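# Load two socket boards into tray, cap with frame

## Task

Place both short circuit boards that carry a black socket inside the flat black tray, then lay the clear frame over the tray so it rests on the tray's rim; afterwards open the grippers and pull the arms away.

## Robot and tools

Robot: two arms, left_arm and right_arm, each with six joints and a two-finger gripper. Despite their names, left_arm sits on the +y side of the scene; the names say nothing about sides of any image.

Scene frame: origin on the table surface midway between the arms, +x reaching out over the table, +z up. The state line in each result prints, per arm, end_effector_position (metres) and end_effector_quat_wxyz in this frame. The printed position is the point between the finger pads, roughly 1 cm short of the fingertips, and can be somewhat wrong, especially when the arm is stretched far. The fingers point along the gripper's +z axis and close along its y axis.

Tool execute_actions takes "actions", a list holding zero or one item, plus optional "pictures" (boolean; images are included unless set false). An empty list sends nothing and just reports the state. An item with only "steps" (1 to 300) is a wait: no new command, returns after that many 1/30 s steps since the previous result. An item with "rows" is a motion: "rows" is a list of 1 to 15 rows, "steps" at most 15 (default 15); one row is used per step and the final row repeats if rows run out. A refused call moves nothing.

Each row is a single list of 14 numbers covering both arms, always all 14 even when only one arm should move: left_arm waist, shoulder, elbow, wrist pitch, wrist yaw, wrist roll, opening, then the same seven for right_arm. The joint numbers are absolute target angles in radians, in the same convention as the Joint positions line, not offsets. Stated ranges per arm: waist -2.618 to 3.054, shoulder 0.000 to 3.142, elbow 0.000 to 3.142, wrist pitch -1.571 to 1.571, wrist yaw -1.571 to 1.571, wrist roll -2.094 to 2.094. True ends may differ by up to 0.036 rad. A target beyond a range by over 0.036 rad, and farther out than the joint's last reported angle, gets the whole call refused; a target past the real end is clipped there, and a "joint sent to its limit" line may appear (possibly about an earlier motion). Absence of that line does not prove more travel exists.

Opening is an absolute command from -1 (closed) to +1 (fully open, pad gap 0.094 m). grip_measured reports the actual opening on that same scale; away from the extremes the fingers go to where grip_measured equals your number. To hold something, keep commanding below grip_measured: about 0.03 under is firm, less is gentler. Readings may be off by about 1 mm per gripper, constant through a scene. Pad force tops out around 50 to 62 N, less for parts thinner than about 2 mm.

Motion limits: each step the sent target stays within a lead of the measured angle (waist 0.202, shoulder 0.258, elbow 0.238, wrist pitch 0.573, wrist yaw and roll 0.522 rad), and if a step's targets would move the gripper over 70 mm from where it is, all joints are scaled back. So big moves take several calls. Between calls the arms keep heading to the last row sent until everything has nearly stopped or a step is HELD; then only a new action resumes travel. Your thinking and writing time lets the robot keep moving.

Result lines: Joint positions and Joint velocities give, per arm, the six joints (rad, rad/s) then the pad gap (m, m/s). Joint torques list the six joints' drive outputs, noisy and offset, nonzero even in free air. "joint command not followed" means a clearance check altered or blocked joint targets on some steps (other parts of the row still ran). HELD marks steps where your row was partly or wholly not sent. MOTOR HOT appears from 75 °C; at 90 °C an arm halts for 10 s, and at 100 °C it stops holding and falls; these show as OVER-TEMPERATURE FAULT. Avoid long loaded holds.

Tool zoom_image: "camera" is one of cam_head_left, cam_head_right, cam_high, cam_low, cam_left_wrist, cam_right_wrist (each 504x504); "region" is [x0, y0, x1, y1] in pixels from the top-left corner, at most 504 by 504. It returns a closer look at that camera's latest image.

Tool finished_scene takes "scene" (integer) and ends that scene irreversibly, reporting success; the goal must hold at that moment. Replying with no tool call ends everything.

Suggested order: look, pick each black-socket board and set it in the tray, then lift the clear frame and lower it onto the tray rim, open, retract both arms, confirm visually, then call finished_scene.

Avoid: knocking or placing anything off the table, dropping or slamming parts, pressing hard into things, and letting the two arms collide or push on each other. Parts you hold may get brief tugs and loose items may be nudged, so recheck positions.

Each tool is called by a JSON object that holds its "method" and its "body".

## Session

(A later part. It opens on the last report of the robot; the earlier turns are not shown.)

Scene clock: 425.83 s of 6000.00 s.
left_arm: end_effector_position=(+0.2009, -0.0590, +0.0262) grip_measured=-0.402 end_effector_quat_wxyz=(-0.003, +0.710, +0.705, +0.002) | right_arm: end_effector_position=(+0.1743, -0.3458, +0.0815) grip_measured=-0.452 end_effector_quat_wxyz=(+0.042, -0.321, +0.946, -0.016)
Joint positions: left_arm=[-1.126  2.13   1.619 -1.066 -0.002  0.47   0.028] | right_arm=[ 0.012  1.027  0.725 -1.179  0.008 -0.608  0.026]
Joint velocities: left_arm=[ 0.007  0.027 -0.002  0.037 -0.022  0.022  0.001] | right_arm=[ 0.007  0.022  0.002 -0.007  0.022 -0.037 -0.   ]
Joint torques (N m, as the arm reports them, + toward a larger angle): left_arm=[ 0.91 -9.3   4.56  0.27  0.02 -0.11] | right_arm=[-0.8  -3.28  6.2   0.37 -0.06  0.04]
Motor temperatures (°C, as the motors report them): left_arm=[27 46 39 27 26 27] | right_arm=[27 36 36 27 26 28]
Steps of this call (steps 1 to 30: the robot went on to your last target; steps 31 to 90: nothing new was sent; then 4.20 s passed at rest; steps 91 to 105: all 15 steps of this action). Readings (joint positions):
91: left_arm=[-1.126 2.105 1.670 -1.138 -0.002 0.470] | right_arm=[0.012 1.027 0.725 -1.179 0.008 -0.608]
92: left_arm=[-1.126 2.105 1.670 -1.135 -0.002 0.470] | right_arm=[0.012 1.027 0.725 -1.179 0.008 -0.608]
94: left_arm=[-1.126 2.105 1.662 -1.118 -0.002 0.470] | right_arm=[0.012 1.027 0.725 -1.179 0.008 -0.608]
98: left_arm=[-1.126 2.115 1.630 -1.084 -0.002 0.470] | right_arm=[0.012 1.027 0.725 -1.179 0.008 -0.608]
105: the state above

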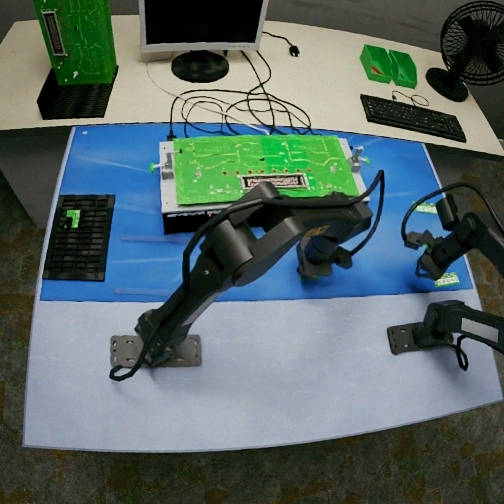

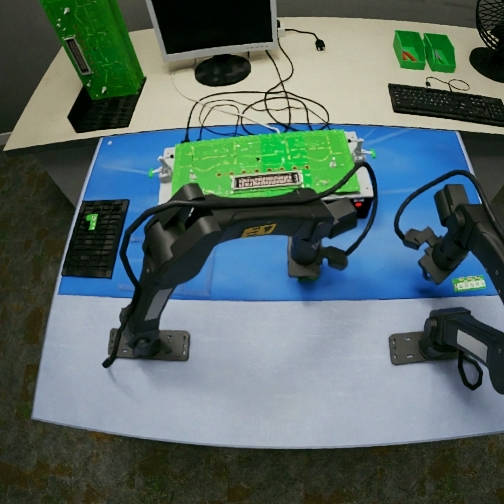

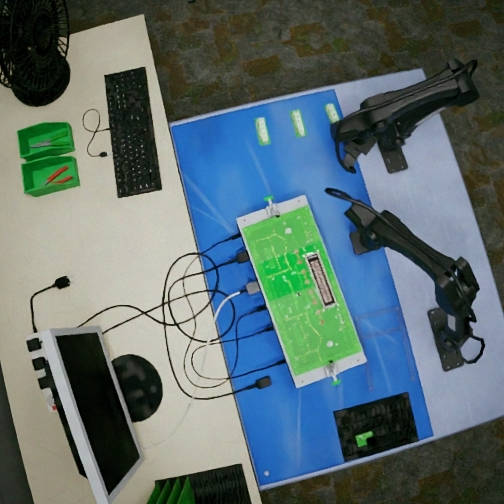

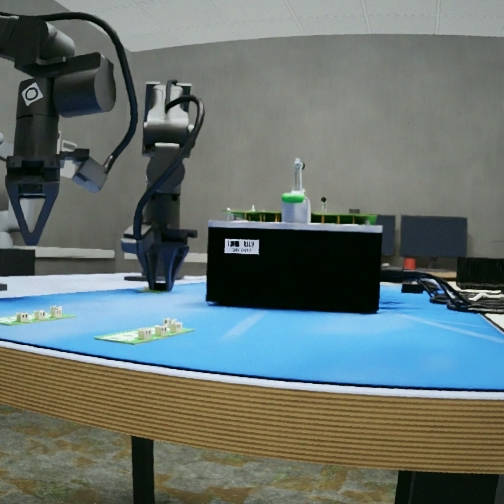

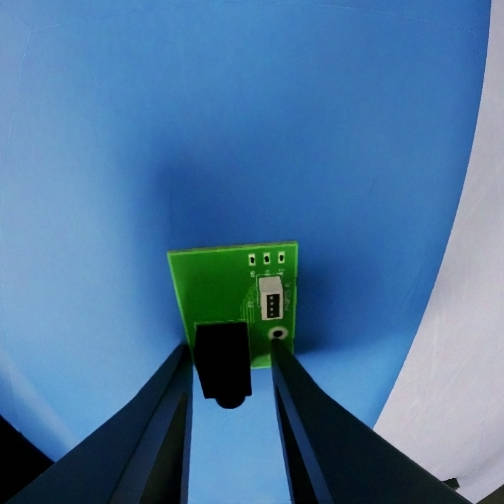

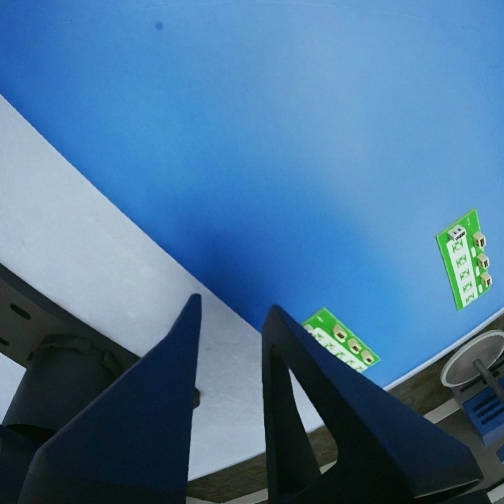

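{"method": "execute_actions", "body": {"actions": [{"rows":[[-1.12,2.132,1.608,-1.05,0,0.46,-0.47,0,1.0,0.72,-1.18,0,-0.6,-0.45],[-1.12,2.132,1.608,-1.05,0,0.46,-0.53,0,1.0,0.72,-1.18,0,-0.6,-0.45],[-1.12,2.132,1.608,-1.05,0,0.46,-0.58,0,1.0,0.72,-1.18,0,-0.6,-0.45],[-1.12,2.132,1.608,-1.05,0,0.46,-0.62,0,1.0,0.72,-1.18,0,-0.6,-0.45],[-1.12,2.132,1.608,-1.05,0,0.46,-0.65,0,1.0,0.72,-1.18,0,-0.6,-0.45],[-1.12,2.132,1.608,-1.05,0,0.46,-0.68,0,1.0,0.72,-1.18,0,-0.6,-0.45],[-1.12,2.132,1.608,-1.05,0,0.46,-0.7,0,1.0,0.72,-1.18,0,-0.6,-0.45],[-1.12,2.132,1.608,-1.05,0,0.46,-0.72,0,1.0,0.72,-1.18,0,-0.6,-0.45]],"steps":13}], "pictures": false}}

{"method": "execute_actions", "body": {"actions": [{"rows":[[-1.12,2.11,1.64,-1.08,0,0.46,-0.72,0,1.0,0.72,-1.18,0,-0.6,-0.45],[-1.12,2.09,1.66,-1.12,0,0.46,-0.72,0,1.0,0.72,-1.18,0,-0.6,-0.45],[-1.12,2.06,1.68,-1.16,0,0.46,-0.72,0,1.0,0.72,-1.18,0,-0.6,-0.45],[-1.12,2.03,1.68,-1.2,0,0.46,-0.72,0,1.0,0.72,-1.18,0,-0.6,-0.45],[-1.12,1.99,1.67,-1.23,0,0.46,-0.72,0,1.0,0.72,-1.18,0,-0.6,-0.45],[-1.12,1.94,1.64,-1.25,0,0.46,-0.72,0,1.0,0.72,-1.18,0,-0.6,-0.45],[-1.12,1.89,1.6,-1.27,0,0.46,-0.72,0,1.0,0.72,-1.18,0,-0.6,-0.45],[-1.12,1.84,1.56,-1.29,0,0.46,-0.72,0,1.0,0.72,-1.18,0,-0.6,-0.45],[-1.12,1.79,1.52,-1.3,0,0.46,-0.72,0,1.0,0.72,-1.18,0,-0.6,-0.45],[-1.11,1.74,1.48,-1.31,0,0.46,-0.72,0,1.0,0.72,-1.18,0,-0.6,-0.45],[-1.1,1.69,1.44,-1.32,0,0.46,-0.72,0,1.0,0.72,-1.18,0,-0.6,-0.45],[-1.08,1.64,1.4,-1.33,0,0.46,-0.72,0,1.0,0.72,-1.18,0,-0.6,-0.45],[-1.05,1.59,1.36,-1.34,0,0.46,-0.72,0,1.0,0.72,-1.18,0,-0.6,-0.45],[-1.02,1.54,1.32,-1.35,0,0.46,-0.72,0,1.0,0.72,-1.18,0,-0.6,-0.45],[-0.98,1.49,1.28,-1.36,0,0.46,-0.72,0,1.0,0.72,-1.18,0,-0.6,-0.45]],"steps":15}], "pictures": false}}

{"method": "execute_actions", "body": {"actions": [{"rows":[[-0.93,1.44,1.24,-1.37,0,0.46,-0.72,0,1.0,0.72,-1.18,0,-0.6,-0.45],[-0.88,1.39,1.2,-1.37,0,0.46,-0.72,0,1.0,0.72,-1.18,0,-0.6,-0.45],[-0.82,1.35,1.16,-1.37,0,0.47,-0.72,0,1.0,0.72,-1.18,0,-0.6,-0.45],[-0.76,1.31,1.12,-1.37,0,0.47,-0.72,0,1.0,0.72,-1.18,0,-0.6,-0.45],[-0.7,1.28,1.09,-1.37,0,0.48,-0.72,0,1.0,0.72,-1.18,0,-0.6,-0.45],[-0.64,1.26,1.07,-1.37,0,0.48,-0.72,0,1.0,0.72,-1.18,0,-0.6,-0.45],[-0.58,1.25,1.06,-1.37,0,0.49,-0.72,0,1.0,0.72,-1.18,0,-0.6,-0.45],[-0.52,1.25,1.06,-1.37,0,0.49,-0.72,0,1.0,0.72,-1.18,0,-0.6,-0.45],[-0.46,1.25,1.06,-1.37,0,0.5,-0.72,0,1.0,0.72,-1.18,0,-0.6,-0.45],[-0.4,1.25,1.06,-1.37,0,0.5,-0.72,0,1.0,0.72,-1.18,0,-0.6,-0.45],[-0.34,1.25,1.06,-1.37,0,0.5,-0.72,0,1.0,0.72,-1.18,0,-0.6,-0.45],[-0.28,1.25,1.06,-1.37,0,0.5,-0.72,0,1.0,0.72,-1.18,0,-0.6,-0.45],[-0.22,1.25,1.06,-1.37,0,0.5,-0.72,0,1.0,0.72,-1.18,0,-0.6,-0.45],[-0.16,1.25,1.06,-1.37,0,0.5,-0.72,0,1.0,0.72,-1.18,0,-0.6,-0.45],[-0.1,1.25,1.06,-1.37,0,0.5,-0.72,0,1.0,0.72,-1.18,0,-0.6,-0.45]],"steps":15}], "pictures": false}}

{"method": "execute_actions", "body": {"actions": [{"rows":[[-0.04,1.25,1.06,-1.37,0,0.5,-0.72,0,1.0,0.72,-1.18,0,-0.6,-0.45],[0.02,1.25,1.06,-1.37,0,0.5,-0.72,0,1.0,0.72,-1.18,0,-0.6,-0.45],[0.08,1.25,1.07,-1.37,0,0.5,-0.72,0,1.0,0.72,-1.18,0,-0.6,-0.45],[0.14,1.26,1.08,-1.37,0,0.5,-0.72,0,1.0,0.72,-1.18,0,-0.6,-0.45],[0.2,1.28,1.1,-1.37,0,0.5,-0.72,0,1.0,0.72,-1.18,0,-0.6,-0.45],[0.25,1.31,1.13,-1.36,0,0.5,-0.72,0,1.0,0.72,-1.18,0,-0.6,-0.45],[0.3,1.34,1.15,-1.35,0,0.5,-0.72,0,1.0,0.72,-1.18,0,-0.6,-0.45],[0.34,1.38,1.18,-1.34,0,0.5,-0.72,0,1.0,0.72,-1.18,0,-0.6,-0.45],[0.38,1.42,1.21,-1.33,0,0.5,-0.72,0,1.0,0.72,-1.18,0,-0.6,-0.45],[0.41,1.46,1.24,-1.32,0,0.5,-0.72,0,1.0,0.72,-1.18,0,-0.6,-0.45],[0.435,1.5,1.27,-1.31,0,0.5,-0.72,0,1.0,0.72,-1.18,0,-0.6,-0.45],[0.455,1.54,1.3,-1.3,0,0.5,-0.72,0,1.0,0.72,-1.18,0,-0.6,-0.45],[0.47,1.58,1.33,-1.29,0,0.5,-0.72,0,1.0,0.72,-1.18,0,-0.6,-0.45],[0.477,1.62,1.36,-1.28,0,0.5,-0.72,0,1.0,0.72,-1.18,0,-0.6,-0.45],[0.477,1.66,1.39,-1.27,0,0.5,-0.72,0,1.0,0.72,-1.18,0,-0.6,-0.45]],"steps":15}], "pictures": false}}

{"method": "execute_actions", "body": {"actions": [{"rows":[[0.477,1.7,1.42,-1.255,0,0.5,-0.72,0,1.0,0.72,-1.18,0,-0.6,-0.45],[0.477,1.74,1.45,-1.24,0,0.5,-0.72,0,1.0,0.72,-1.18,0,-0.6,-0.45],[0.477,1.78,1.48,-1.225,0,0.5,-0.72,0,1.0,0.72,-1.18,0,-0.6,-0.45],[0.477,1.82,1.505,-1.21,0,0.5,-0.72,0,1.0,0.72,-1.18,0,-0.6,-0.45],[0.477,1.855,1.525,-1.195,0,0.5,-0.72,0,1.0,0.72,-1.18,0,-0.6,-0.45],[0.477,1.885,1.545,-1.18,0,0.5,-0.72,0,1.0,0.72,-1.18,0,-0.6,-0.45],[0.477,1.91,1.557,-1.17,0,0.5,-0.72,0,1.0,0.72,-1.18,0,-0.6,-0.45],[0.477,1.93,1.565,-1.16,0,0.5,-0.72,0,1.0,0.72,-1.18,0,-0.6,-0.45],[0.477,1.945,1.57,-1.152,0,0.5,-0.72,0,1.0,0.72,-1.18,0,-0.6,-0.45],[0.477,1.955,1.57,-1.147,0,0.5,-0.72,0,1.0,0.72,-1.18,0,-0.6,-0.45]],"steps":15}], "pictures": false}}

{"method": "execute_actions", "body": {"actions": [{"steps":8}]}}

Scene clock: 488.63 s of 6000.00 s.
left_arm: end_effector_position=(+0.2017, -0.0605, +0.0262) grip_measured=-0.681 end_effector_quat_wxyz=(+0.000, +0.710, +0.705, +0.001) | right_arm: end_effector_position=(+0.1743, -0.3458, +0.0815) grip_measured=-0.452 end_effector_quat_wxyz=(+0.042, -0.321, +0.946, -0.016)
Joint positions: left_arm=[-1.126  2.13   1.619 -1.059 -0.002  0.47   0.015] | right_arm=[ 0.012  1.027  0.725 -1.179  0.008 -0.608  0.026]
Joint velocities: left_arm=[-0.012 -0.007 -0.007  0.007 -0.095  0.081  0.001] | right_arm=[-0.012 -0.017 -0.007  0.051 -0.007 -0.007 -0.   ]
Joint torques (N m, as the arm reports them, + toward a larger angle): left_arm=[ 0.36 -9.24  4.42  0.24  0.05 -0.04] | right_arm=[-0.8  -3.28  6.22  0.37 -0.06  0.05]
Motor temperatures (°C, as the motors report them): left_arm=[27 47 38 26 26 27] | right_arm=[27 34 36 27 26 28]
Steps of this call (steps 1 to 15: the robot went on to your last target; steps 16 to 90: nothing new was sent; then 59.37 s passed at rest; steps 91 to 103: all 13 steps of this action). Readings (joint positions):
91: left_arm=[-1.126 2.130 1.619 -1.061 -0.002 0.470] | right_arm=[0.012 1.027 0.725 -1.179 0.008 -0.608]
92: left_arm=[-1.126 2.130 1.619 -1.061 -0.002 0.470] | right_arm=[0.012 1.027 0.725 -1.179 0.008 -0.608]
94: left_arm=[-1.126 2.130 1.619 -1.061 -0.002 0.470] | right_arm=[0.012 1.027 0.725 -1.179 0.008 -0.608]
98: left_arm=[-1.126 2.130 1.619 -1.060 -0.002 0.470] | right_arm=[0.012 1.027 0.725 -1.179 0.008 -0.608]
103: the state above

Scene clock: 489.13 s of 6000.00 s.
left_arm: end_effector_position=(+0.1695, +0.0442, +0.1504) grip_measured=-0.681 end_effector_quat_wxyz=(+0.052, +0.686, +0.726, -0.016) | right_arm: end_effector_position=(+0.1743, -0.3458, +0.0815) grip_measured=-0.452 end_effector_quat_wxyz=(+0.042, -0.321, +0.946, -0.016)
Joint positions: left_arm=[-1.063  1.559  1.378 -1.281  0.001  0.469  0.015] | right_arm=[ 0.012  1.027  0.725 -1.179  0.008 -0.608  0.026]
Joint velocities: left_arm=[ 0.921 -1.394 -1.204 -0.447  0.022  0.037 -0.   ] | right_arm=[ 0.002 -0.002 -0.002 -0.022 -0.007 -0.022 -0.001]
Joint torques (N m, as the arm reports them, + toward a larger angle): left_arm=[ 1.62 -4.23  4.08  0.13 -0.05 -0.12] | right_arm=[-0.8  -3.29  6.21  0.36 -0.06  0.05]
Motor temperatures (°C, as the motors report them): left_arm=[27 47 38 26 26 27] | right_arm=[27 34 36 27 26 28]
Steps of this call (steps 1 to 15: all 15 steps of this action). Readings (joint positions):
1: left_arm=[-1.126 2.130 1.619 -1.060 -0.002 0.470] | right_arm=[0.012 1.027 0.725 -1.179 0.008 -0.608]
2: left_arm=[-1.126 2.129 1.621 -1.067 -0.002 0.470] | right_arm=[0.012 1.027 0.725 -1.179 0.008 -0.608]
4: left_arm=[-1.126 2.116 1.632 -1.100 -0.002 0.470] | right_arm=[0.012 1.027 0.725 -1.179 0.008 -0.608]
8: left_arm=[-1.126 1.974 1.610 -1.173 -0.002 0.469] | right_arm=[0.012 1.027 0.725 -1.179 0.008 -0.608]
15: the state above

Scene clock: 489.63 s of 6000.00 s.
left_arm: end_effector_position=(+0.2130, +0.2642, +0.1341) grip_measured=-0.681 end_effector_quat_wxyz=(+0.007, +0.331, +0.943, +0.003) | right_arm: end_effector_position=(+0.1743, -0.3458, +0.0815) grip_measured=-0.452 end_effector_quat_wxyz=(+0.042, -0.321, +0.946, -0.016)
Joint positions: left_arm=[-0.207  1.265  1.073 -1.365 -0.003  0.487  0.015] | right_arm=[ 0.012  1.027  0.725 -1.179  0.008 -0.608  0.026]
Joint velocities: left_arm=[ 1.702  0.002  0.002  0.007  0.051 -0.037 -0.   ] | right_arm=[-0.012  0.012 -0.002 -0.037 -0.051  0.007 -0.001]
Joint torques (N m, as the arm reports them, + toward a larger angle): left_arm=[ 0.05 -3.77  4.45  0.08  0.05  0.13] | right_arm=[-0.8  -3.29  6.22  0.37 -0.06  0.04]
Motor temperatures (°C, as the motors report them): left_arm=[27 47 38 26 26 27] | right_arm=[27 34 36 27 26 28]
Steps of this call (steps 1 to 15: all 15 steps of this action). Readings (joint positions):
1: left_arm=[-1.025 1.512 1.335 -1.294 0.002 0.469] | right_arm=[0.012 1.027 0.725 -1.179 0.008 -0.608]
2: left_arm=[-0.978 1.468 1.292 -1.306 0.002 0.469] | right_arm=[0.012 1.027 0.725 -1.179 0.008 -0.608]
4: left_arm=[-0.865 1.386 1.205 -1.323 0.001 0.469] | right_arm=[0.012 1.027 0.725 -1.179 0.008 -0.608]
8: left_arm=[-0.620 1.276 1.086 -1.356 -0.004 0.473] | right_arm=[0.012 1.027 0.725 -1.179 0.008 -0.608]
15: the state above

Scene clock: 490.13 s of 6000.00 s.
left_arm: end_effector_position=(+0.2630, +0.4270, +0.1285) grip_measured=-0.681 end_effector_quat_wxyz=(-0.004, +0.006, +1.000, -0.000) | right_arm: end_effector_position=(+0.1743, -0.3458, +0.0815) grip_measured=-0.452 end_effector_quat_wxyz=(+0.042, -0.321, +0.946, -0.016)
Joint positions: left_arm=[ 0.461  1.586  1.323 -1.316 -0.004  0.49   0.015] | right_arm=[ 0.012  1.027  0.725 -1.179  0.008 -0.608  0.026]
Joint velocities: left_arm=[ 0.315  1.16   0.857  0.242 -0.007 -0.051 -0.   ] | right_arm=[-0.007  0.002  0.017  0.037 -0.022  0.037 -0.001]
Joint torques (N m, as the arm reports them, + toward a larger angle): left_arm=[-0.17 -4.88  6.59  0.21  0.09  0.14] | right_arm=[-0.8  -3.29  6.21  0.37 -0.06  0.04]
Motor temperatures (°C, as the motors report them): left_arm=[27 46 38 26 26 27] | right_arm=[27 34 36 27 26 28]
Steps of this call (steps 1 to 15: all 15 steps of this action). Readings (joint positions):
1: left_arm=[-0.147 1.265 1.073 -1.365 -0.003 0.487] | right_arm=[0.012 1.027 0.725 -1.179 0.008 -0.608]
2: left_arm=[-0.087 1.265 1.073 -1.365 -0.003 0.488] | right_arm=[0.012 1.027 0.725 -1.179 0.008 -0.608]
4: left_arm=[0.033 1.265 1.073 -1.365 -0.003 0.488] | right_arm=[0.012 1.027 0.725 -1.179 0.008 -0.608]
8: left_arm=[0.257 1.311 1.114 -1.369 -0.003 0.490] | right_arm=[0.012 1.027 0.725 -1.179 0.008 -0.608]
15: the state above

Scene clock: 490.63 s of 6000.00 s.
left_arm: end_effector_position=(+0.3429, +0.4729, +0.0679) grip_measured=-0.681 end_effector_quat_wxyz=(-0.007, +0.000, +1.000, -0.002) | right_arm: end_effector_position=(+0.1743, -0.3458, +0.0815) grip_measured=-0.452 end_effector_quat_wxyz=(+0.042, -0.321, +0.946, -0.016)
Joint positions: left_arm=[ 0.471  1.966  1.542 -1.161 -0.004  0.49   0.015] | right_arm=[ 0.012  1.027  0.725 -1.179  0.008 -0.608  0.026]
Joint velocities: left_arm=[-0.017 -0.002 -0.002 -0.007  0.037  0.007  0.001] | right_arm=[ 0.007 -0.002 -0.002  0.007 -0.037  0.022  0.   ]
Joint torques (N m, as the arm reports them, + toward a larger angle): left_arm=[ 0.45 -9.04  7.25  0.22  0.04  0.15] | right_arm=[-0.8  -3.28  6.22  0.37 -0.06  0.05]
Motor temperatures (°C, as the motors report them): left_arm=[27 46 38 26 26 27] | right_arm=[27 34 36 27 26 28]
Steps of this call (steps 1 to 15: all 15 steps of this action). Readings (joint positions):
1: left_arm=[0.468 1.627 1.352 -1.306 -0.004 0.490] | right_arm=[0.012 1.027 0.725 -1.179 0.008 -0.608]
2: left_arm=[0.471 1.667 1.381 -1.295 -0.004 0.490] | right_arm=[0.012 1.027 0.725 -1.179 0.008 -0.608]
4: left_arm=[0.471 1.747 1.440 -1.271 -0.004 0.490] | right_arm=[0.012 1.027 0.725 -1.179 0.008 -0.608]
8: left_arm=[0.471 1.885 1.526 -1.208 -0.004 0.490] | right_arm=[0.012 1.027 0.725 -1.179 0.008 -0.608]
15: the state above

Scene clock: 490.90 s of 6000.00 s.
left_arm: end_effector_position=(+0.3445, +0.4737, +0.0685) grip_measured=-0.681 end_effector_quat_wxyz=(-0.004, +0.000, +1.000, +0.000) | right_arm: end_effector_position=(+0.1743, -0.3458, +0.0815) grip_measured=-0.452 end_effector_quat_wxyz=(+0.042, -0.321, +0.946, -0.016)
Joint positions: left_arm=[ 0.471  1.966  1.545 -1.157 -0.004  0.49   0.015] | right_arm=[ 0.012  1.027  0.725 -1.179  0.008 -0.608  0.026]
Joint velocities: left_arm=[ 0.002 -0.002 -0.002  0.037  0.037 -0.066 -0.001] | right_arm=[ 0.002 -0.022  0.007  0.081 -0.022  0.007 -0.001]
Joint torques (N m, as the arm reports them, + toward a larger angle): left_arm=[ 0.44 -8.8   7.25  0.19  0.04  0.12] | right_arm=[-0.79 -3.29  6.22  0.37 -0.06  0.04]
Motor temperatures (°C, as the motors report them): left_arm=[27 46 38 26 26 27] | right_arm=[27 34 36 27 26 28]
Steps of this call (steps 1 to 8: the robot went on to your last target). Readings (joint positions):
1: left_arm=[0.471 1.966 1.543 -1.160 -0.004 0.490] | right_arm=[0.012 1.027 0.725 -1.179 0.008 -0.608]
2: left_arm=[0.471 1.966 1.545 -1.159 -0.004 0.490] | right_arm=[0.012 1.027 0.725 -1.179 0.008 -0.608]
4: left_arm=[0.471 1.966 1.545 -1.157 -0.004 0.490] | right_arm=[0.012 1.027 0.725 -1.179 0.008 -0.608]
8: the state above

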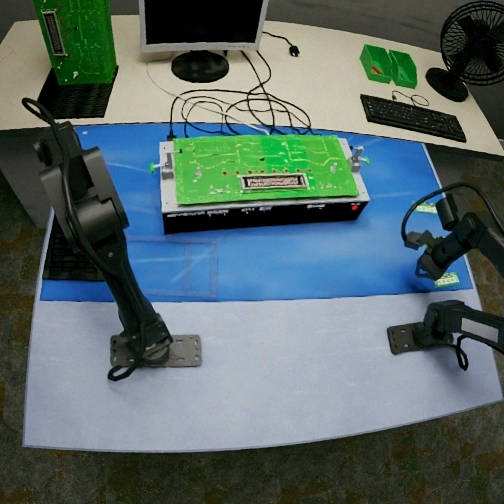

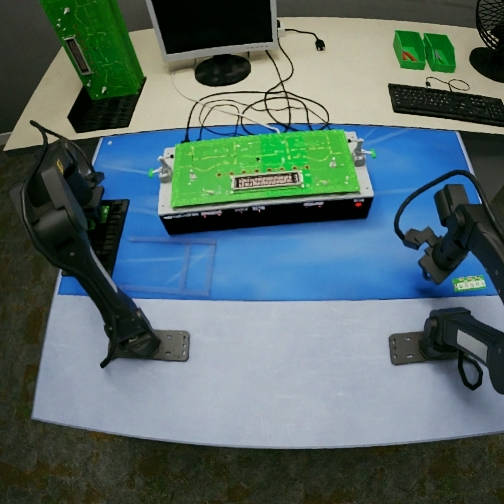

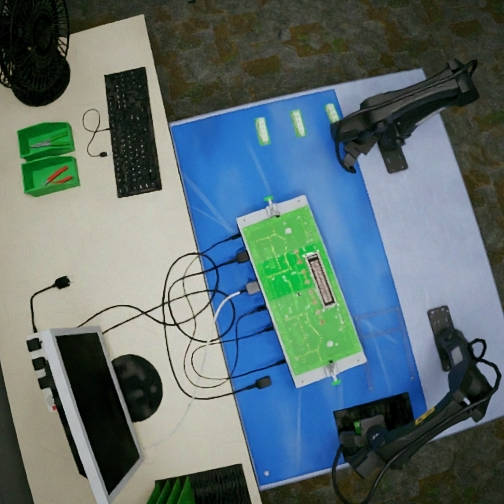

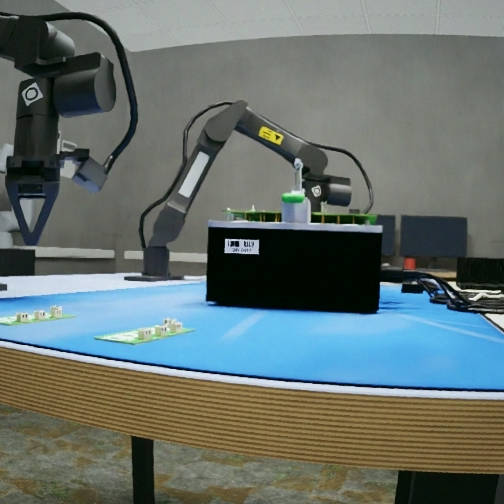

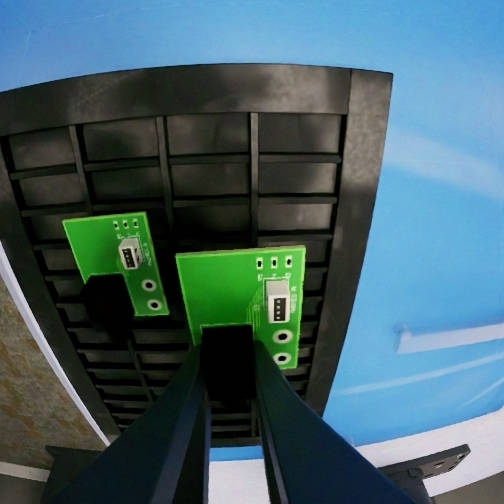

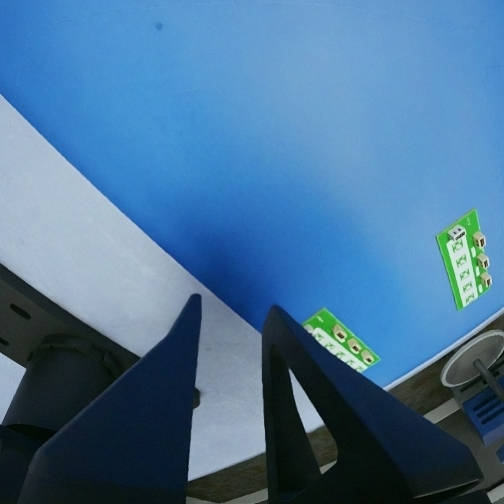

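{"method": "execute_actions", "body": {"actions": [{"rows":[[0.477,1.97,1.535,-1.14,0,0.5,-0.72,0,1.0,0.72,-1.18,0,-0.6,-0.45],[0.477,1.976,1.524,-1.125,0,0.5,-0.72,0,1.0,0.72,-1.18,0,-0.6,-0.45],[0.477,1.982,1.513,-1.11,0,0.5,-0.72,0,1.0,0.72,-1.18,0,-0.6,-0.45],[0.477,1.988,1.502,-1.095,0,0.5,-0.72,0,1.0,0.72,-1.18,0,-0.6,-0.45],[0.477,1.993,1.491,-1.08,0,0.5,-0.72,0,1.0,0.72,-1.18,0,-0.6,-0.45],[0.477,1.997,1.481,-1.065,0,0.5,-0.72,0,1.0,0.72,-1.18,0,-0.6,-0.45],[0.477,2.0,1.472,-1.05,0,0.5,-0.72,0,1.0,0.72,-1.18,0,-0.6,-0.45],[0.477,2.002,1.465,-1.04,0,0.5,-0.72,0,1.0,0.72,-1.18,0,-0.6,-0.45],[0.477,2.002,1.46,-1.03,0,0.5,-0.72,0,1.0,0.72,-1.18,0,-0.6,-0.45]],"steps":15}], "pictures": false}}

{"method": "execute_actions", "body": {"actions": [{"rows":[[0.477,2.002,1.452,-1.025,0,0.5,-0.72,0,1.0,0.72,-1.18,0,-0.6,-0.45],[0.477,2.002,1.445,-1.02,0,0.5,-0.72,0,1.0,0.72,-1.18,0,-0.6,-0.45]],"steps":10}]}}

Scene clock: 503.17 s of 6000.00 s.
left_arm: end_effector_position=(+0.3441, +0.4735, +0.0366) grip_measured=-0.681 end_effector_quat_wxyz=(-0.009, +0.000, +1.000, -0.003) | right_arm: end_effector_position=(+0.1743, -0.3458, +0.0815) grip_measured=-0.452 end_effector_quat_wxyz=(+0.042, -0.321, +0.946, -0.016)
Joint positions: left_arm=[ 0.471  2.003  1.468 -1.054 -0.004  0.49   0.015] | right_arm=[ 0.012  1.027  0.725 -1.179  0.008 -0.608  0.026]
Joint velocities: left_arm=[-0.002 -0.017 -0.007  0.095  0.051  0.022 -0.   ] | right_arm=[-0.017 -0.007  0.007  0.007 -0.022 -0.007 -0.001]
Joint torques (N m, as the arm reports them, + toward a larger angle): left_arm=[ 0.3  -8.47  4.71  0.22  0.03  0.11] | right_arm=[-0.8  -3.29  6.21  0.37 -0.06  0.04]
Motor temperatures (°C, as the motors report them): left_arm=[27 46 40 26 26 27] | right_arm=[27 33 36 27 26 28]
Steps of this call (steps 1 to 15: the robot went on to your last target; steps 16 to 90: nothing new was sent; then 8.77 s passed at rest; steps 91 to 105: all 15 steps of this action). Readings (joint positions):
91: left_arm=[0.471 1.966 1.545 -1.155 -0.004 0.490] | right_arm=[0.012 1.027 0.725 -1.179 0.008 -0.608]
92: left_arm=[0.471 1.966 1.545 -1.153 -0.004 0.490] | right_arm=[0.012 1.027 0.725 -1.179 0.008 -0.608]
94: left_arm=[0.471 1.966 1.537 -1.137 -0.004 0.490] | right_arm=[0.012 1.027 0.725 -1.179 0.008 -0.608]
98: left_arm=[0.471 1.979 1.498 -1.093 -0.004 0.490] | right_arm=[0.012 1.027 0.725 -1.179 0.008 -0.608]
105: the state above

Scene clock: 503.50 s of 6000.00 s.
left_arm: end_effector_position=(+0.3464, +0.4747, +0.0344) grip_measured=-0.681 end_effector_quat_wxyz=(-0.003, +0.000, +1.000, +0.001) | right_arm: end_effector_position=(+0.1743, -0.3458, +0.0815) grip_measured=-0.452 end_effector_quat_wxyz=(+0.042, -0.321, +0.946, -0.016)
Joint positions: left_arm=[ 0.471  2.003  1.46  -1.032 -0.004  0.49   0.015] | right_arm=[ 0.012  1.027  0.725 -1.179  0.008 -0.608  0.026]
Joint velocities: left_arm=[-0.002 -0.012  0.007  0.11   0.007 -0.051  0.001] | right_arm=[ 0.007 -0.017  0.007  0.037 -0.022  0.022 -0.001]
Joint torques (N m, as the arm reports them, + toward a larger angle): left_arm=[ 0.4  -8.49  4.08  0.24  0.06  0.13] | right_arm=[-0.8  -3.29  6.22  0.37 -0.06  0.05]
Motor temperatures (°C, as the motors report them): left_arm=[27 46 39 26 26 27] | right_arm=[27 33 36 27 26 28]
Steps of this call (steps 1 to 10: all 10 steps of this action). Readings (joint positions):
1: left_arm=[0.471 2.003 1.468 -1.050 -0.004 0.490] | right_arm=[0.012 1.027 0.725 -1.179 0.008 -0.608]
2: left_arm=[0.471 2.003 1.468 -1.046 -0.004 0.490] | right_arm=[0.012 1.027 0.725 -1.179 0.008 -0.608]
4: left_arm=[0.471 2.003 1.464 -1.038 -0.004 0.490] | right_arm=[0.012 1.027 0.725 -1.179 0.008 -0.608]
8: left_arm=[0.471 2.003 1.460 -1.033 -0.004 0.490] | right_arm=[0.012 1.027 0.725 -1.179 0.008 -0.608]
10: the state above

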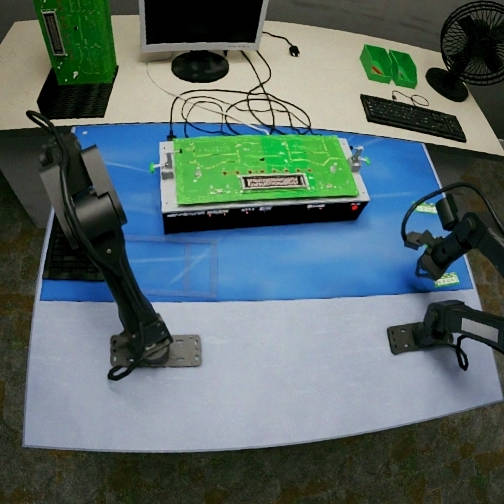

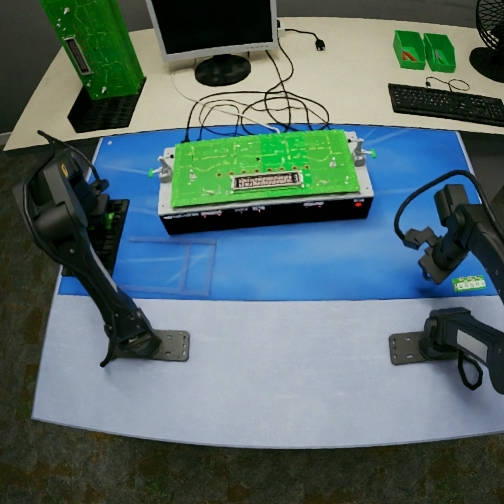

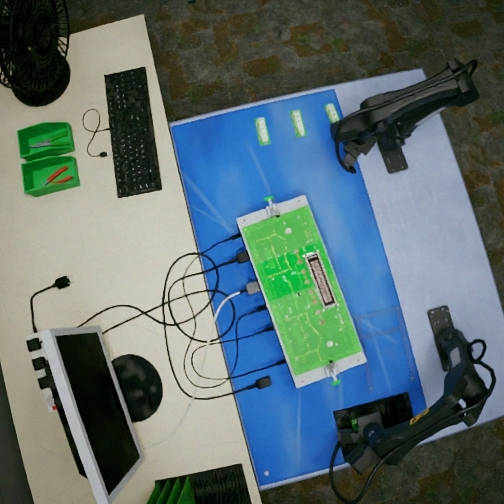

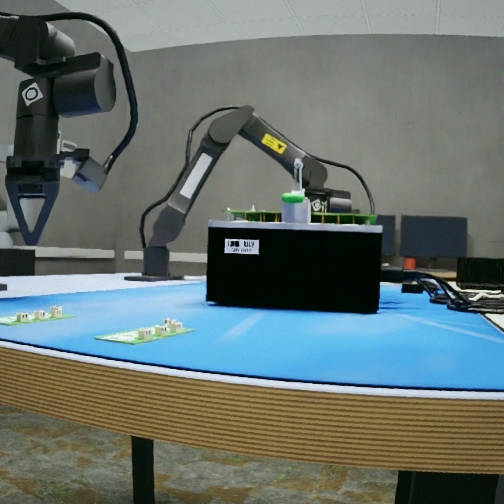

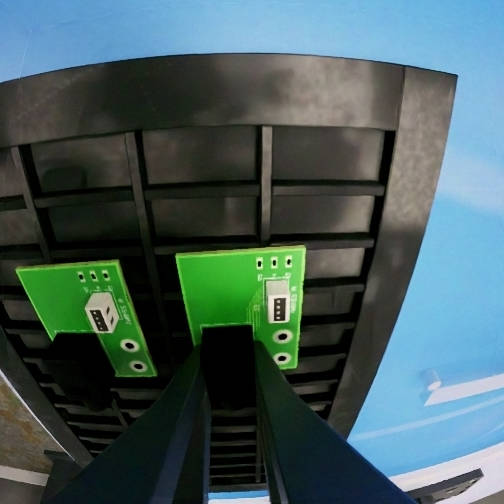

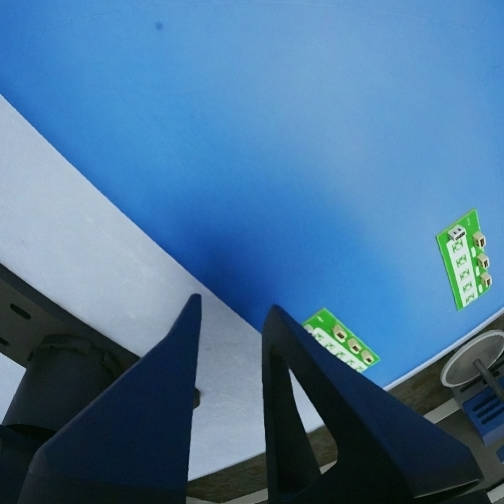

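{"method": "zoom_image", "body": {"camera": "cam_high", "region": [290,280,470,460]}}

Region (290, 280, 470, 460) of cam_high's 504x504 image, scaled by 2.800, with more detail than that image has.

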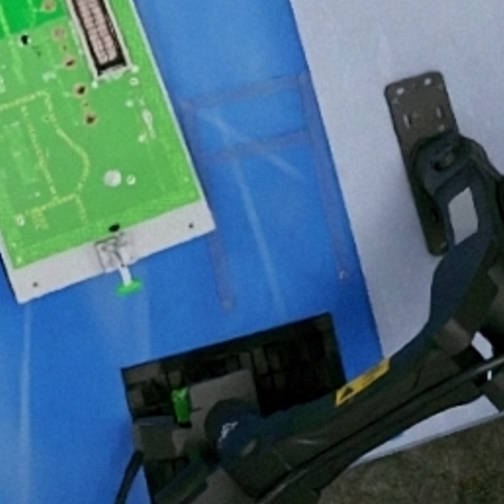

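{"method": "execute_actions", "body": {"actions": [{"rows":[[0.477,2.002,1.452,-1.025,0,0.5,-0.65,0,1.0,0.72,-1.18,0,-0.6,-0.45],[0.477,2.002,1.452,-1.025,0,0.5,-0.55,0,1.0,0.72,-1.18,0,-0.6,-0.45],[0.477,2.002,1.452,-1.025,0,0.5,-0.47,0,1.0,0.72,-1.18,0,-0.6,-0.45]],"steps":8}], "pictures": false}}

{"method": "execute_actions", "body": {"actions": [{"rows":[[0.477,1.985,1.485,-1.05,0,0.5,-0.47,0,1.0,0.72,-1.18,0,-0.6,-0.45],[0.477,1.965,1.505,-1.09,0,0.5,-0.47,0,1.0,0.72,-1.18,0,-0.6,-0.45],[0.477,1.94,1.52,-1.13,0,0.5,-0.47,0,1.0,0.72,-1.18,0,-0.6,-0.45],[0.477,1.91,1.52,-1.16,0,0.5,-0.47,0,1.0,0.72,-1.18,0,-0.6,-0.45],[0.477,1.87,1.5,-1.19,0,0.45,-0.47,0,1.0,0.72,-1.18,0,-0.6,-0.45],[0.47,1.83,1.47,-1.21,0,0.38,-0.47,0,1.0,0.72,-1.18,0,-0.6,-0.45],[0.46,1.79,1.44,-1.22,0,0.3,-0.45,0,1.0,0.72,-1.18,0,-0.6,-0.45],[0.45,1.75,1.4,-1.23,0,0.21,-0.4,0,1.0,0.72,-1.18,0,-0.6,-0.45],[0.43,1.71,1.36,-1.23,0,0.12,-0.4,0,1.0,0.72,-1.18,0,-0.6,-0.45],[0.41,1.67,1.32,-1.23,0,0.03,-0.4,0,1.0,0.72,-1.18,0,-0.6,-0.45],[0.39,1.63,1.28,-1.23,0,-0.06,-0.4,0,1.0,0.72,-1.18,0,-0.6,-0.45],[0.36,1.59,1.24,-1.23,0,-0.15,-0.4,0,1.0,0.72,-1.18,0,-0.6,-0.45],[0.33,1.55,1.2,-1.23,0,-0.24,-0.4,0,1.0,0.72,-1.18,0,-0.6,-0.45],[0.3,1.51,1.16,-1.23,0,-0.33,-0.4,0,1.0,0.72,-1.18,0,-0.6,-0.45],[0.27,1.47,1.12,-1.23,0,-0.42,-0.4,0,1.0,0.72,-1.18,0,-0.6,-0.45]],"steps":15}], "pictures": false}}

{"method": "execute_actions", "body": {"actions": [{"rows":[[0.24,1.43,1.08,-1.23,0,-0.51,-0.4,0,1.0,0.72,-1.18,0,-0.6,-0.45],[0.2,1.39,1.04,-1.23,0,-0.6,-0.4,0,1.0,0.72,-1.18,0,-0.6,-0.45],[0.16,1.35,1.0,-1.23,0,-0.69,-0.4,0,1.0,0.72,-1.18,0,-0.6,-0.45],[0.12,1.31,0.96,-1.23,0,-0.78,-0.4,0,1.0,0.72,-1.18,0,-0.6,-0.45],[0.08,1.27,0.92,-1.23,0,-0.87,-0.4,0,1.0,0.72,-1.18,0,-0.6,-0.45],[0.04,1.23,0.89,-1.23,0,-0.96,-0.4,0,1.0,0.72,-1.18,0,-0.6,-0.45],[0,1.2,0.86,-1.23,0,-1.05,-0.4,0,1.0,0.72,-1.18,0,-0.6,-0.45],[-0.04,1.17,0.83,-1.23,0,-1.14,-0.4,0,1.0,0.72,-1.18,0,-0.6,-0.45],[-0.07,1.14,0.81,-1.23,0,-1.23,-0.4,0,1.0,0.72,-1.18,0,-0.6,-0.45],[-0.1,1.12,0.79,-1.23,0,-1.32,-0.4,0,1.0,0.72,-1.18,0,-0.6,-0.45],[-0.12,1.1,0.77,-1.23,0,-1.41,-0.4,0,1.0,0.72,-1.18,0,-0.6,-0.45],[-0.14,1.09,0.76,-1.23,0,-1.5,-0.4,0,1.0,0.72,-1.18,0,-0.6,-0.45],[-0.155,1.08,0.75,-1.235,0,-1.58,-0.4,0,1.0,0.72,-1.18,0,-0.6,-0.45],[-0.165,1.075,0.745,-1.235,0,-1.66,-0.4,0,1.0,0.72,-1.18,0,-0.6,-0.45],[-0.165,1.075,0.742,-1.235,0,-1.72,-0.4,0,1.0,0.72,-1.18,0,-0.6,-0.45]],"steps":15}], "pictures": false}}

{"method": "execute_actions", "body": {"actions": [{"steps":25}]}}

Scene clock: 569.97 s of 6000.00 s.
left_arm: end_effector_position=(+0.3471, +0.4751, +0.0344) grip_measured=-0.472 end_effector_quat_wxyz=(-0.002, +0.001, +1.000, +0.001) | right_arm: end_effector_position=(+0.1743, -0.3458, +0.0815) grip_measured=-0.452 end_effector_quat_wxyz=(+0.042, -0.321, +0.946, -0.016)
Joint positions: left_arm=[ 0.471  2.003  1.46  -1.029 -0.004  0.49   0.025] | right_arm=[ 0.012  1.027  0.725 -1.179  0.008 -0.608  0.026]
Joint velocities: left_arm=[ 0.002 -0.022 -0.012  0.022  0.066 -0.081 -0.   ] | right_arm=[-0.007 -0.002 -0.007  0.051 -0.007  0.022 -0.   ]
Joint torques (N m, as the arm reports them, + toward a larger angle): left_arm=[ 0.47 -8.59  4.59  0.15  0.    0.12] | right_arm=[-0.79 -3.29  6.22  0.37 -0.06  0.04]
Motor temperatures (°C, as the motors report them): left_arm=[27 47 38 26 26 27] | right_arm=[27 33 36 27 26 28]
Steps of this call (steps 1 to 15: the robot went on to your last target; steps 16 to 90: nothing new was sent; then 63.20 s passed at rest; steps 91 to 98: all 8 steps of this action). Readings (joint positions):
91: left_arm=[0.471 2.003 1.460 -1.029 -0.004 0.490] | right_arm=[0.012 1.027 0.725 -1.179 0.008 -0.608]
92: left_arm=[0.471 2.003 1.460 -1.029 -0.004 0.490] | right_arm=[0.012 1.027 0.725 -1.179 0.008 -0.608]
94: left_arm=[0.471 2.003 1.460 -1.029 -0.004 0.490] | right_arm=[0.012 1.027 0.725 -1.179 0.008 -0.608]
98: the state above

Scene clock: 570.47 s of 6000.00 s.
left_arm: end_effector_position=(+0.2797, +0.3964, +0.1152) grip_measured=-0.402 end_effector_quat_wxyz=(+0.032, -0.212, +0.977, +0.007) | right_arm: end_effector_position=(+0.1743, -0.3458, +0.0815) grip_measured=-0.452 end_effector_quat_wxyz=(+0.042, -0.321, +0.946, -0.016)
Joint positions: left_arm=[ 0.334  1.53   1.213 -1.19  -0.005 -0.076  0.028] | right_arm=[ 0.012  1.027  0.725 -1.179  0.008 -0.608  0.026]
Joint velocities: left_arm=[-1.004 -0.994 -1.258 -0.183  0.051 -2.176 -0.   ] | right_arm=[-0.007  0.002  0.012 -0.022  0.022  0.037 -0.   ]
Joint torques (N m, as the arm reports them, + toward a larger angle): left_arm=[-0.23 -4.78  4.47  0.02  0.02 -0.04] | right_arm=[-0.79 -3.29  6.22  0.36 -0.06  0.04]
Motor temperatures (°C, as the motors report them): left_arm=[27 47 38 26 26 27] | right_arm=[27 33 36 27 26 28]
Steps of this call (steps 1 to 15: all 15 steps of this action). Readings (joint positions):
1: left_arm=[0.471 2.003 1.460 -1.030 -0.004 0.490] | right_arm=[0.012 1.027 0.725 -1.179 0.008 -0.608]
2: left_arm=[0.471 2.003 1.463 -1.037 -0.004 0.490] | right_arm=[0.012 1.027 0.725 -1.179 0.008 -0.608]
4: left_arm=[0.471 1.989 1.474 -1.069 -0.004 0.490] | right_arm=[0.012 1.027 0.725 -1.179 0.008 -0.608]
8: left_arm=[0.471 1.857 1.454 -1.134 -0.004 0.400] | right_arm=[0.012 1.027 0.725 -1.179 0.008 -0.608]
15: the state above

Scene clock: 570.97 s of 6000.00 s.
left_arm: end_effector_position=(+0.1720, +0.2803, +0.0822) grip_measured=-0.402 end_effector_quat_wxyz=(+0.002, -0.584, +0.812, -0.005) | right_arm: end_effector_position=(+0.1743, -0.3458, +0.0815) grip_measured=-0.452 end_effector_quat_wxyz=(+0.042, -0.321, +0.946, -0.016)
Joint positions: left_arm=[-0.144  1.094  0.764 -1.231  0.005 -1.373  0.028] | right_arm=[ 0.012  1.027  0.725 -1.179  0.008 -0.608  0.026]
Joint velocities: left_arm=[-0.252 -0.159 -0.203 -0.066 -0.022 -2.308 -0.001] | right_arm=[-0.002 -0.007  0.002 -0.066 -0.037 -0.066  0.   ]
Joint torques (N m, as the arm reports them, + toward a larger angle): left_arm=[-0.32 -1.99  4.74  0.17 -0.06 -0.03] | right_arm=[-0.8  -3.29  6.22  0.37 -0.06  0.05]
Motor temperatures (°C, as the motors report them): left_arm=[27 46 38 26 26 27] | right_arm=[27 33 36 27 26 28]
Steps of this call (steps 1 to 15: all 15 steps of this action). Readings (joint positions):
1: left_arm=[0.299 1.496 1.170 -1.194 -0.004 -0.157] | right_arm=[0.012 1.027 0.725 -1.179 0.008 -0.608]
2: left_arm=[0.264 1.463 1.126 -1.199 -0.003 -0.241] | right_arm=[0.012 1.027 0.725 -1.179 0.008 -0.608]
4: left_arm=[0.191 1.393 1.039 -1.205 -0.002 -0.411] | right_arm=[0.012 1.027 0.725 -1.179 0.008 -0.608]
8: left_arm=[0.031 1.240 0.891 -1.218 0.001 -0.761] | right_arm=[0.012 1.027 0.725 -1.179 0.008 -0.608]
15: the state above

Scene clock: 571.80 s of 6000.00 s.
left_arm: end_effector_position=(+0.1692, +0.2795, +0.0803) grip_measured=-0.402 end_effector_quat_wxyz=(+0.001, +0.708, -0.706, +0.003) | right_arm: end_effector_position=(+0.1743, -0.3458, +0.0815) grip_measured=-0.452 end_effector_quat_wxyz=(+0.042, -0.321, +0.946, -0.016)
Joint positions: left_arm=[-0.152  1.091  0.755 -1.232  0.005 -1.708  0.028] | right_arm=[ 0.012  1.027  0.725 -1.179  0.008 -0.608  0.026]
Joint velocities: left_arm=[ 0.007  0.002  0.002  0.066 -0.007 -0.081  0.001] | right_arm=[ 0.012 -0.007  0.012 -0.051  0.007  0.007 -0.001]
Joint torques (N m, as the arm reports them, + toward a larger angle): left_arm=[-0.89 -2.17  4.47  0.1  -0.03 -0.06] | right_arm=[-0.79 -3.28  6.22  0.37 -0.06  0.05]
Motor temperatures (°C, as the motors report them): left_arm=[27 46 38 26 26 27] | right_arm=[27 33 36 27 26 28]
Steps of this call (steps 1 to 25: the robot went on to your last target). Readings (joint positions):
1: left_arm=[-0.150 1.092 0.759 -1.231 0.005 -1.441] | right_arm=[0.012 1.027 0.725 -1.179 0.008 -0.608]
2: left_arm=[-0.152 1.091 0.756 -1.232 0.005 -1.495] | right_arm=[0.012 1.027 0.725 -1.179 0.008 -0.608]
4: left_arm=[-0.152 1.091 0.755 -1.232 0.005 -1.573] | right_arm=[0.012 1.027 0.725 -1.179 0.008 -0.608]
8: left_arm=[-0.152 1.091 0.755 -1.232 0.005 -1.654] | right_arm=[0.012 1.027 0.725 -1.179 0.008 -0.608]
25: the state above

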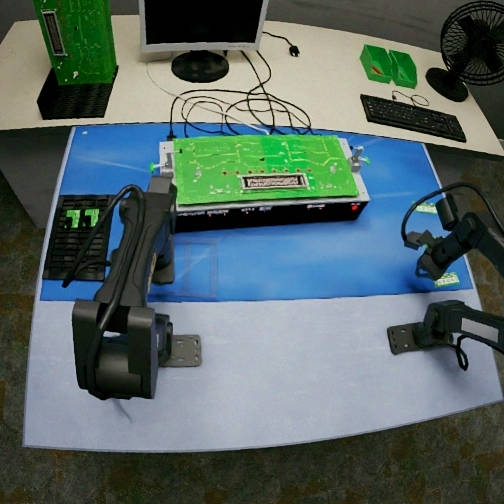

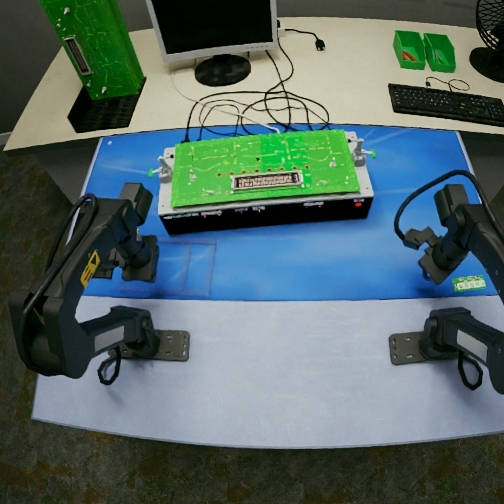

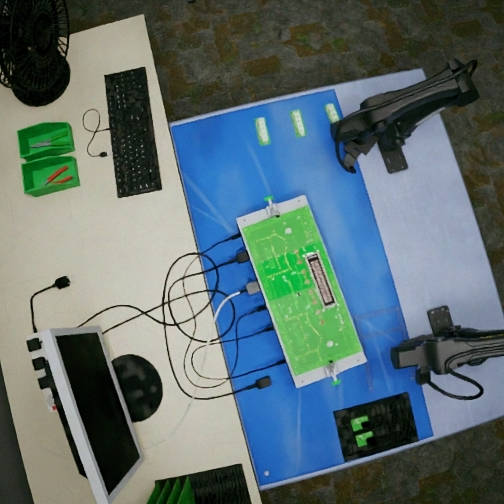

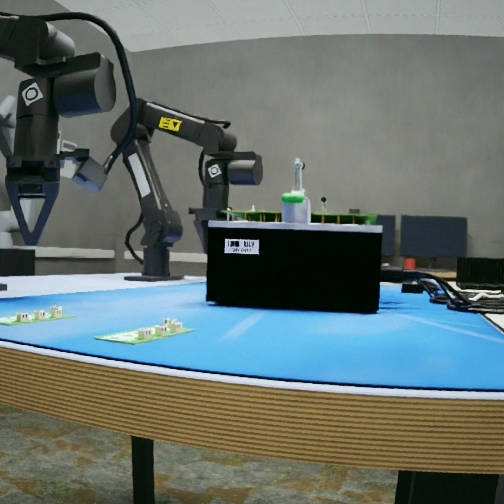

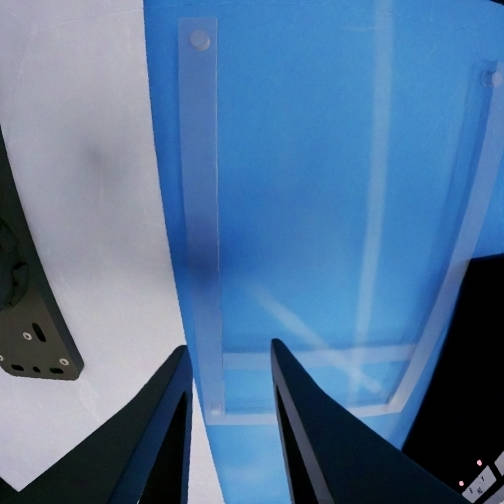

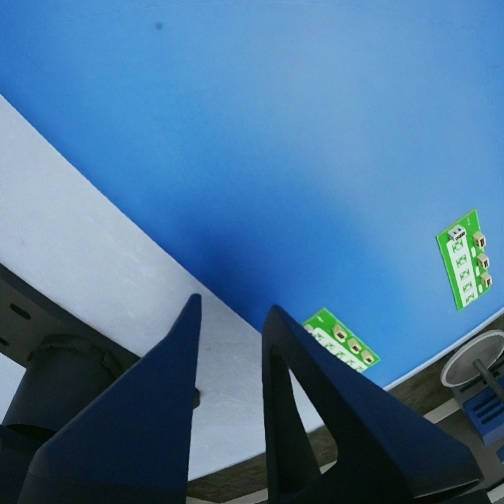

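{"method": "execute_actions", "body": {"actions": [{"rows":[[-0.165,1.07,0.72,-1.22,0,-1.69,-0.4,0,1.0,0.72,-1.18,0,-0.6,-0.45],[-0.165,1.07,0.7,-1.2,0,-1.67,-0.4,0,1.0,0.72,-1.18,0,-0.6,-0.45],[-0.165,1.07,0.68,-1.18,0,-1.65,-0.4,0,1.0,0.72,-1.18,0,-0.6,-0.45],[-0.165,1.07,0.66,-1.16,0,-1.65,-0.4,0,1.0,0.72,-1.18,0,-0.6,-0.45],[-0.165,1.07,0.64,-1.135,0,-1.65,-0.4,0,1.0,0.72,-1.18,0,-0.6,-0.45],[-0.165,1.07,0.62,-1.11,0,-1.65,-0.4,0,1.0,0.72,-1.18,0,-0.6,-0.45],[-0.165,1.07,0.6,-1.09,0,-1.65,-0.4,0,1.0,0.72,-1.18,0,-0.6,-0.45],[-0.165,1.07,0.585,-1.075,0,-1.65,-0.4,0,1.0,0.72,-1.18,0,-0.6,-0.45],[-0.165,1.07,0.575,-1.068,0,-1.65,-0.4,0,1.0,0.72,-1.18,0,-0.6,-0.45]],"steps":15}], "pictures": false}}

{"method": "execute_actions", "body": {"actions": [{"steps":10}]}}

Scene clock: 591.70 s of 6000.00 s.
left_arm: end_effector_position=(+0.1542, +0.2816, +0.0384) grip_measured=-0.402 end_effector_quat_wxyz=(+0.009, +0.692, -0.722, -0.007) | right_arm: end_effector_position=(+0.1743, -0.3458, +0.0815) grip_measured=-0.452 end_effector_quat_wxyz=(+0.042, -0.321, +0.946, -0.016)
Joint positions: left_arm=[-0.152  1.085  0.583 -1.091  0.005 -1.662  0.028] | right_arm=[ 0.012  1.027  0.725 -1.179  0.008 -0.608  0.026]
Joint velocities: left_arm=[ 0.002  0.002  0.002  0.139 -0.081  0.007 -0.001] | right_arm=[-0.017 -0.012 -0.002  0.022 -0.007 -0.037  0.   ]
Joint torques (N m, as the arm reports them, + toward a larger angle): left_arm=[-0.86 -2.04  4.7   0.12 -0.03  0.13] | right_arm=[-0.8  -3.28  6.22  0.37 -0.06  0.05]
Motor temperatures (°C, as the motors report them): left_arm=[27 42 38 26 26 27] | right_arm=[27 33 36 27 26 28]
Steps of this call (steps 1 to 30: the robot went on to your last target; steps 31 to 90: nothing new was sent; then 16.40 s passed at rest; steps 91 to 105: all 15 steps of this action). Readings (joint positions):
91: left_arm=[-0.152 1.091 0.753 -1.229 0.005 -1.708] | right_arm=[0.012 1.027 0.725 -1.179 0.008 -0.608]
92: left_arm=[-0.152 1.089 0.745 -1.223 0.005 -1.704] | right_arm=[0.012 1.027 0.725 -1.179 0.008 -0.608]
94: left_arm=[-0.152 1.086 0.715 -1.202 0.005 -1.688] | right_arm=[0.012 1.027 0.725 -1.179 0.008 -0.608]
98: left_arm=[-0.152 1.085 0.629 -1.144 0.005 -1.671] | right_arm=[0.012 1.027 0.725 -1.179 0.008 -0.608]
105: the state above

Scene clock: 592.03 s of 6000.00 s.
left_arm: end_effector_position=(+0.1586, +0.2810, +0.0384) grip_measured=-0.402 end_effector_quat_wxyz=(+0.003, +0.691, -0.723, -0.000) | right_arm: end_effector_position=(+0.1743, -0.3458, +0.0815) grip_measured=-0.452 end_effector_quat_wxyz=(+0.042, -0.321, +0.946, -0.016)
Joint positions: left_arm=[-0.152  1.085  0.583 -1.073  0.005 -1.66   0.028] | right_arm=[ 0.012  1.027  0.725 -1.179  0.008 -0.608  0.026]
Joint velocities: left_arm=[-0.007 -0.012 -0.002  0.007  0.007  0.022 -0.001] | right_arm=[-0.007 -0.002  0.017  0.066 -0.022 -0.007 -0.001]
Joint torques (N m, as the arm reports them, + toward a larger angle): left_arm=[-0.75 -2.01  4.6   0.18 -0.04  0.12] | right_arm=[-0.79 -3.27  6.22  0.37 -0.06  0.04]
Motor temperatures (°C, as the motors report them): left_arm=[27 41 38 26 26 27] | right_arm=[27 33 36 27 26 28]
Steps of this call (steps 1 to 10: the robot went on to your last target). Readings (joint positions):
1: left_arm=[-0.152 1.085 0.583 -1.087 0.005 -1.662] | right_arm=[0.012 1.027 0.725 -1.179 0.008 -0.608]
2: left_arm=[-0.152 1.085 0.583 -1.083 0.005 -1.662] | right_arm=[0.012 1.027 0.725 -1.179 0.008 -0.608]
4: left_arm=[-0.152 1.085 0.583 -1.078 0.005 -1.661] | right_arm=[0.012 1.027 0.725 -1.179 0.008 -0.608]
8: left_arm=[-0.152 1.085 0.583 -1.074 0.005 -1.660] | right_arm=[0.012 1.027 0.725 -1.179 0.008 -0.608]
10: the state above

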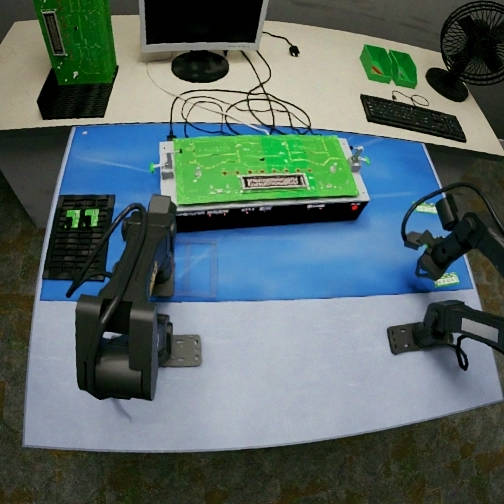

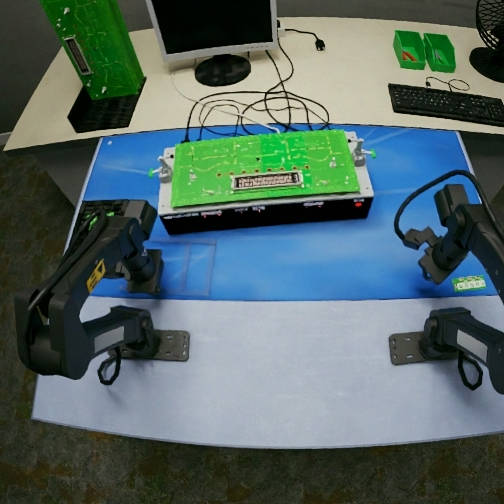

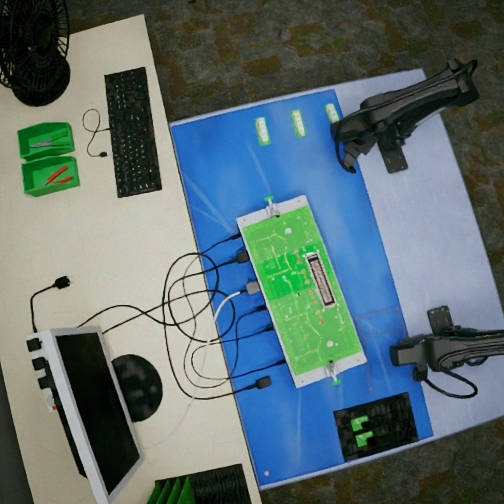

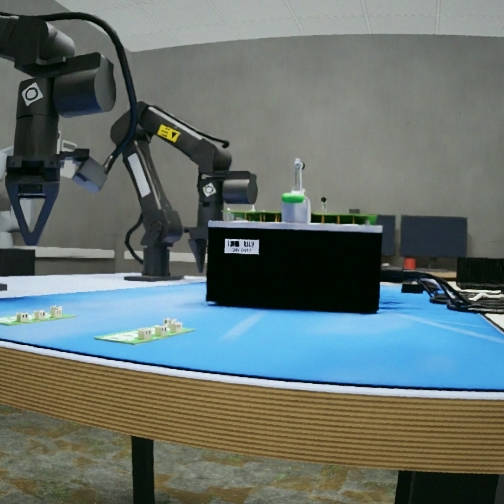

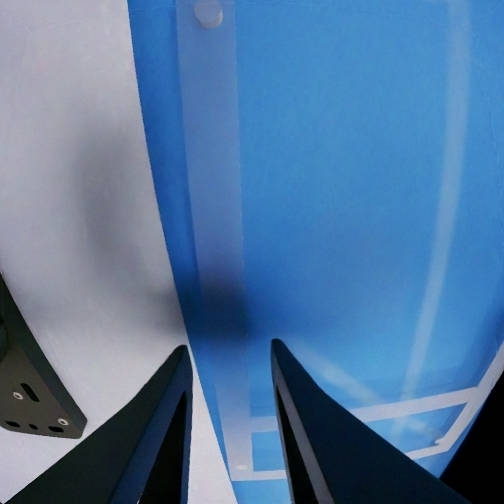

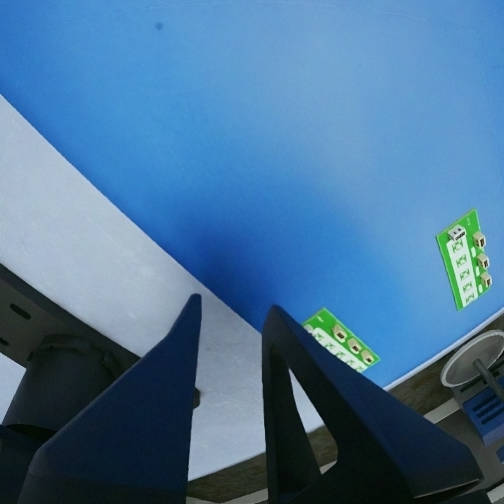

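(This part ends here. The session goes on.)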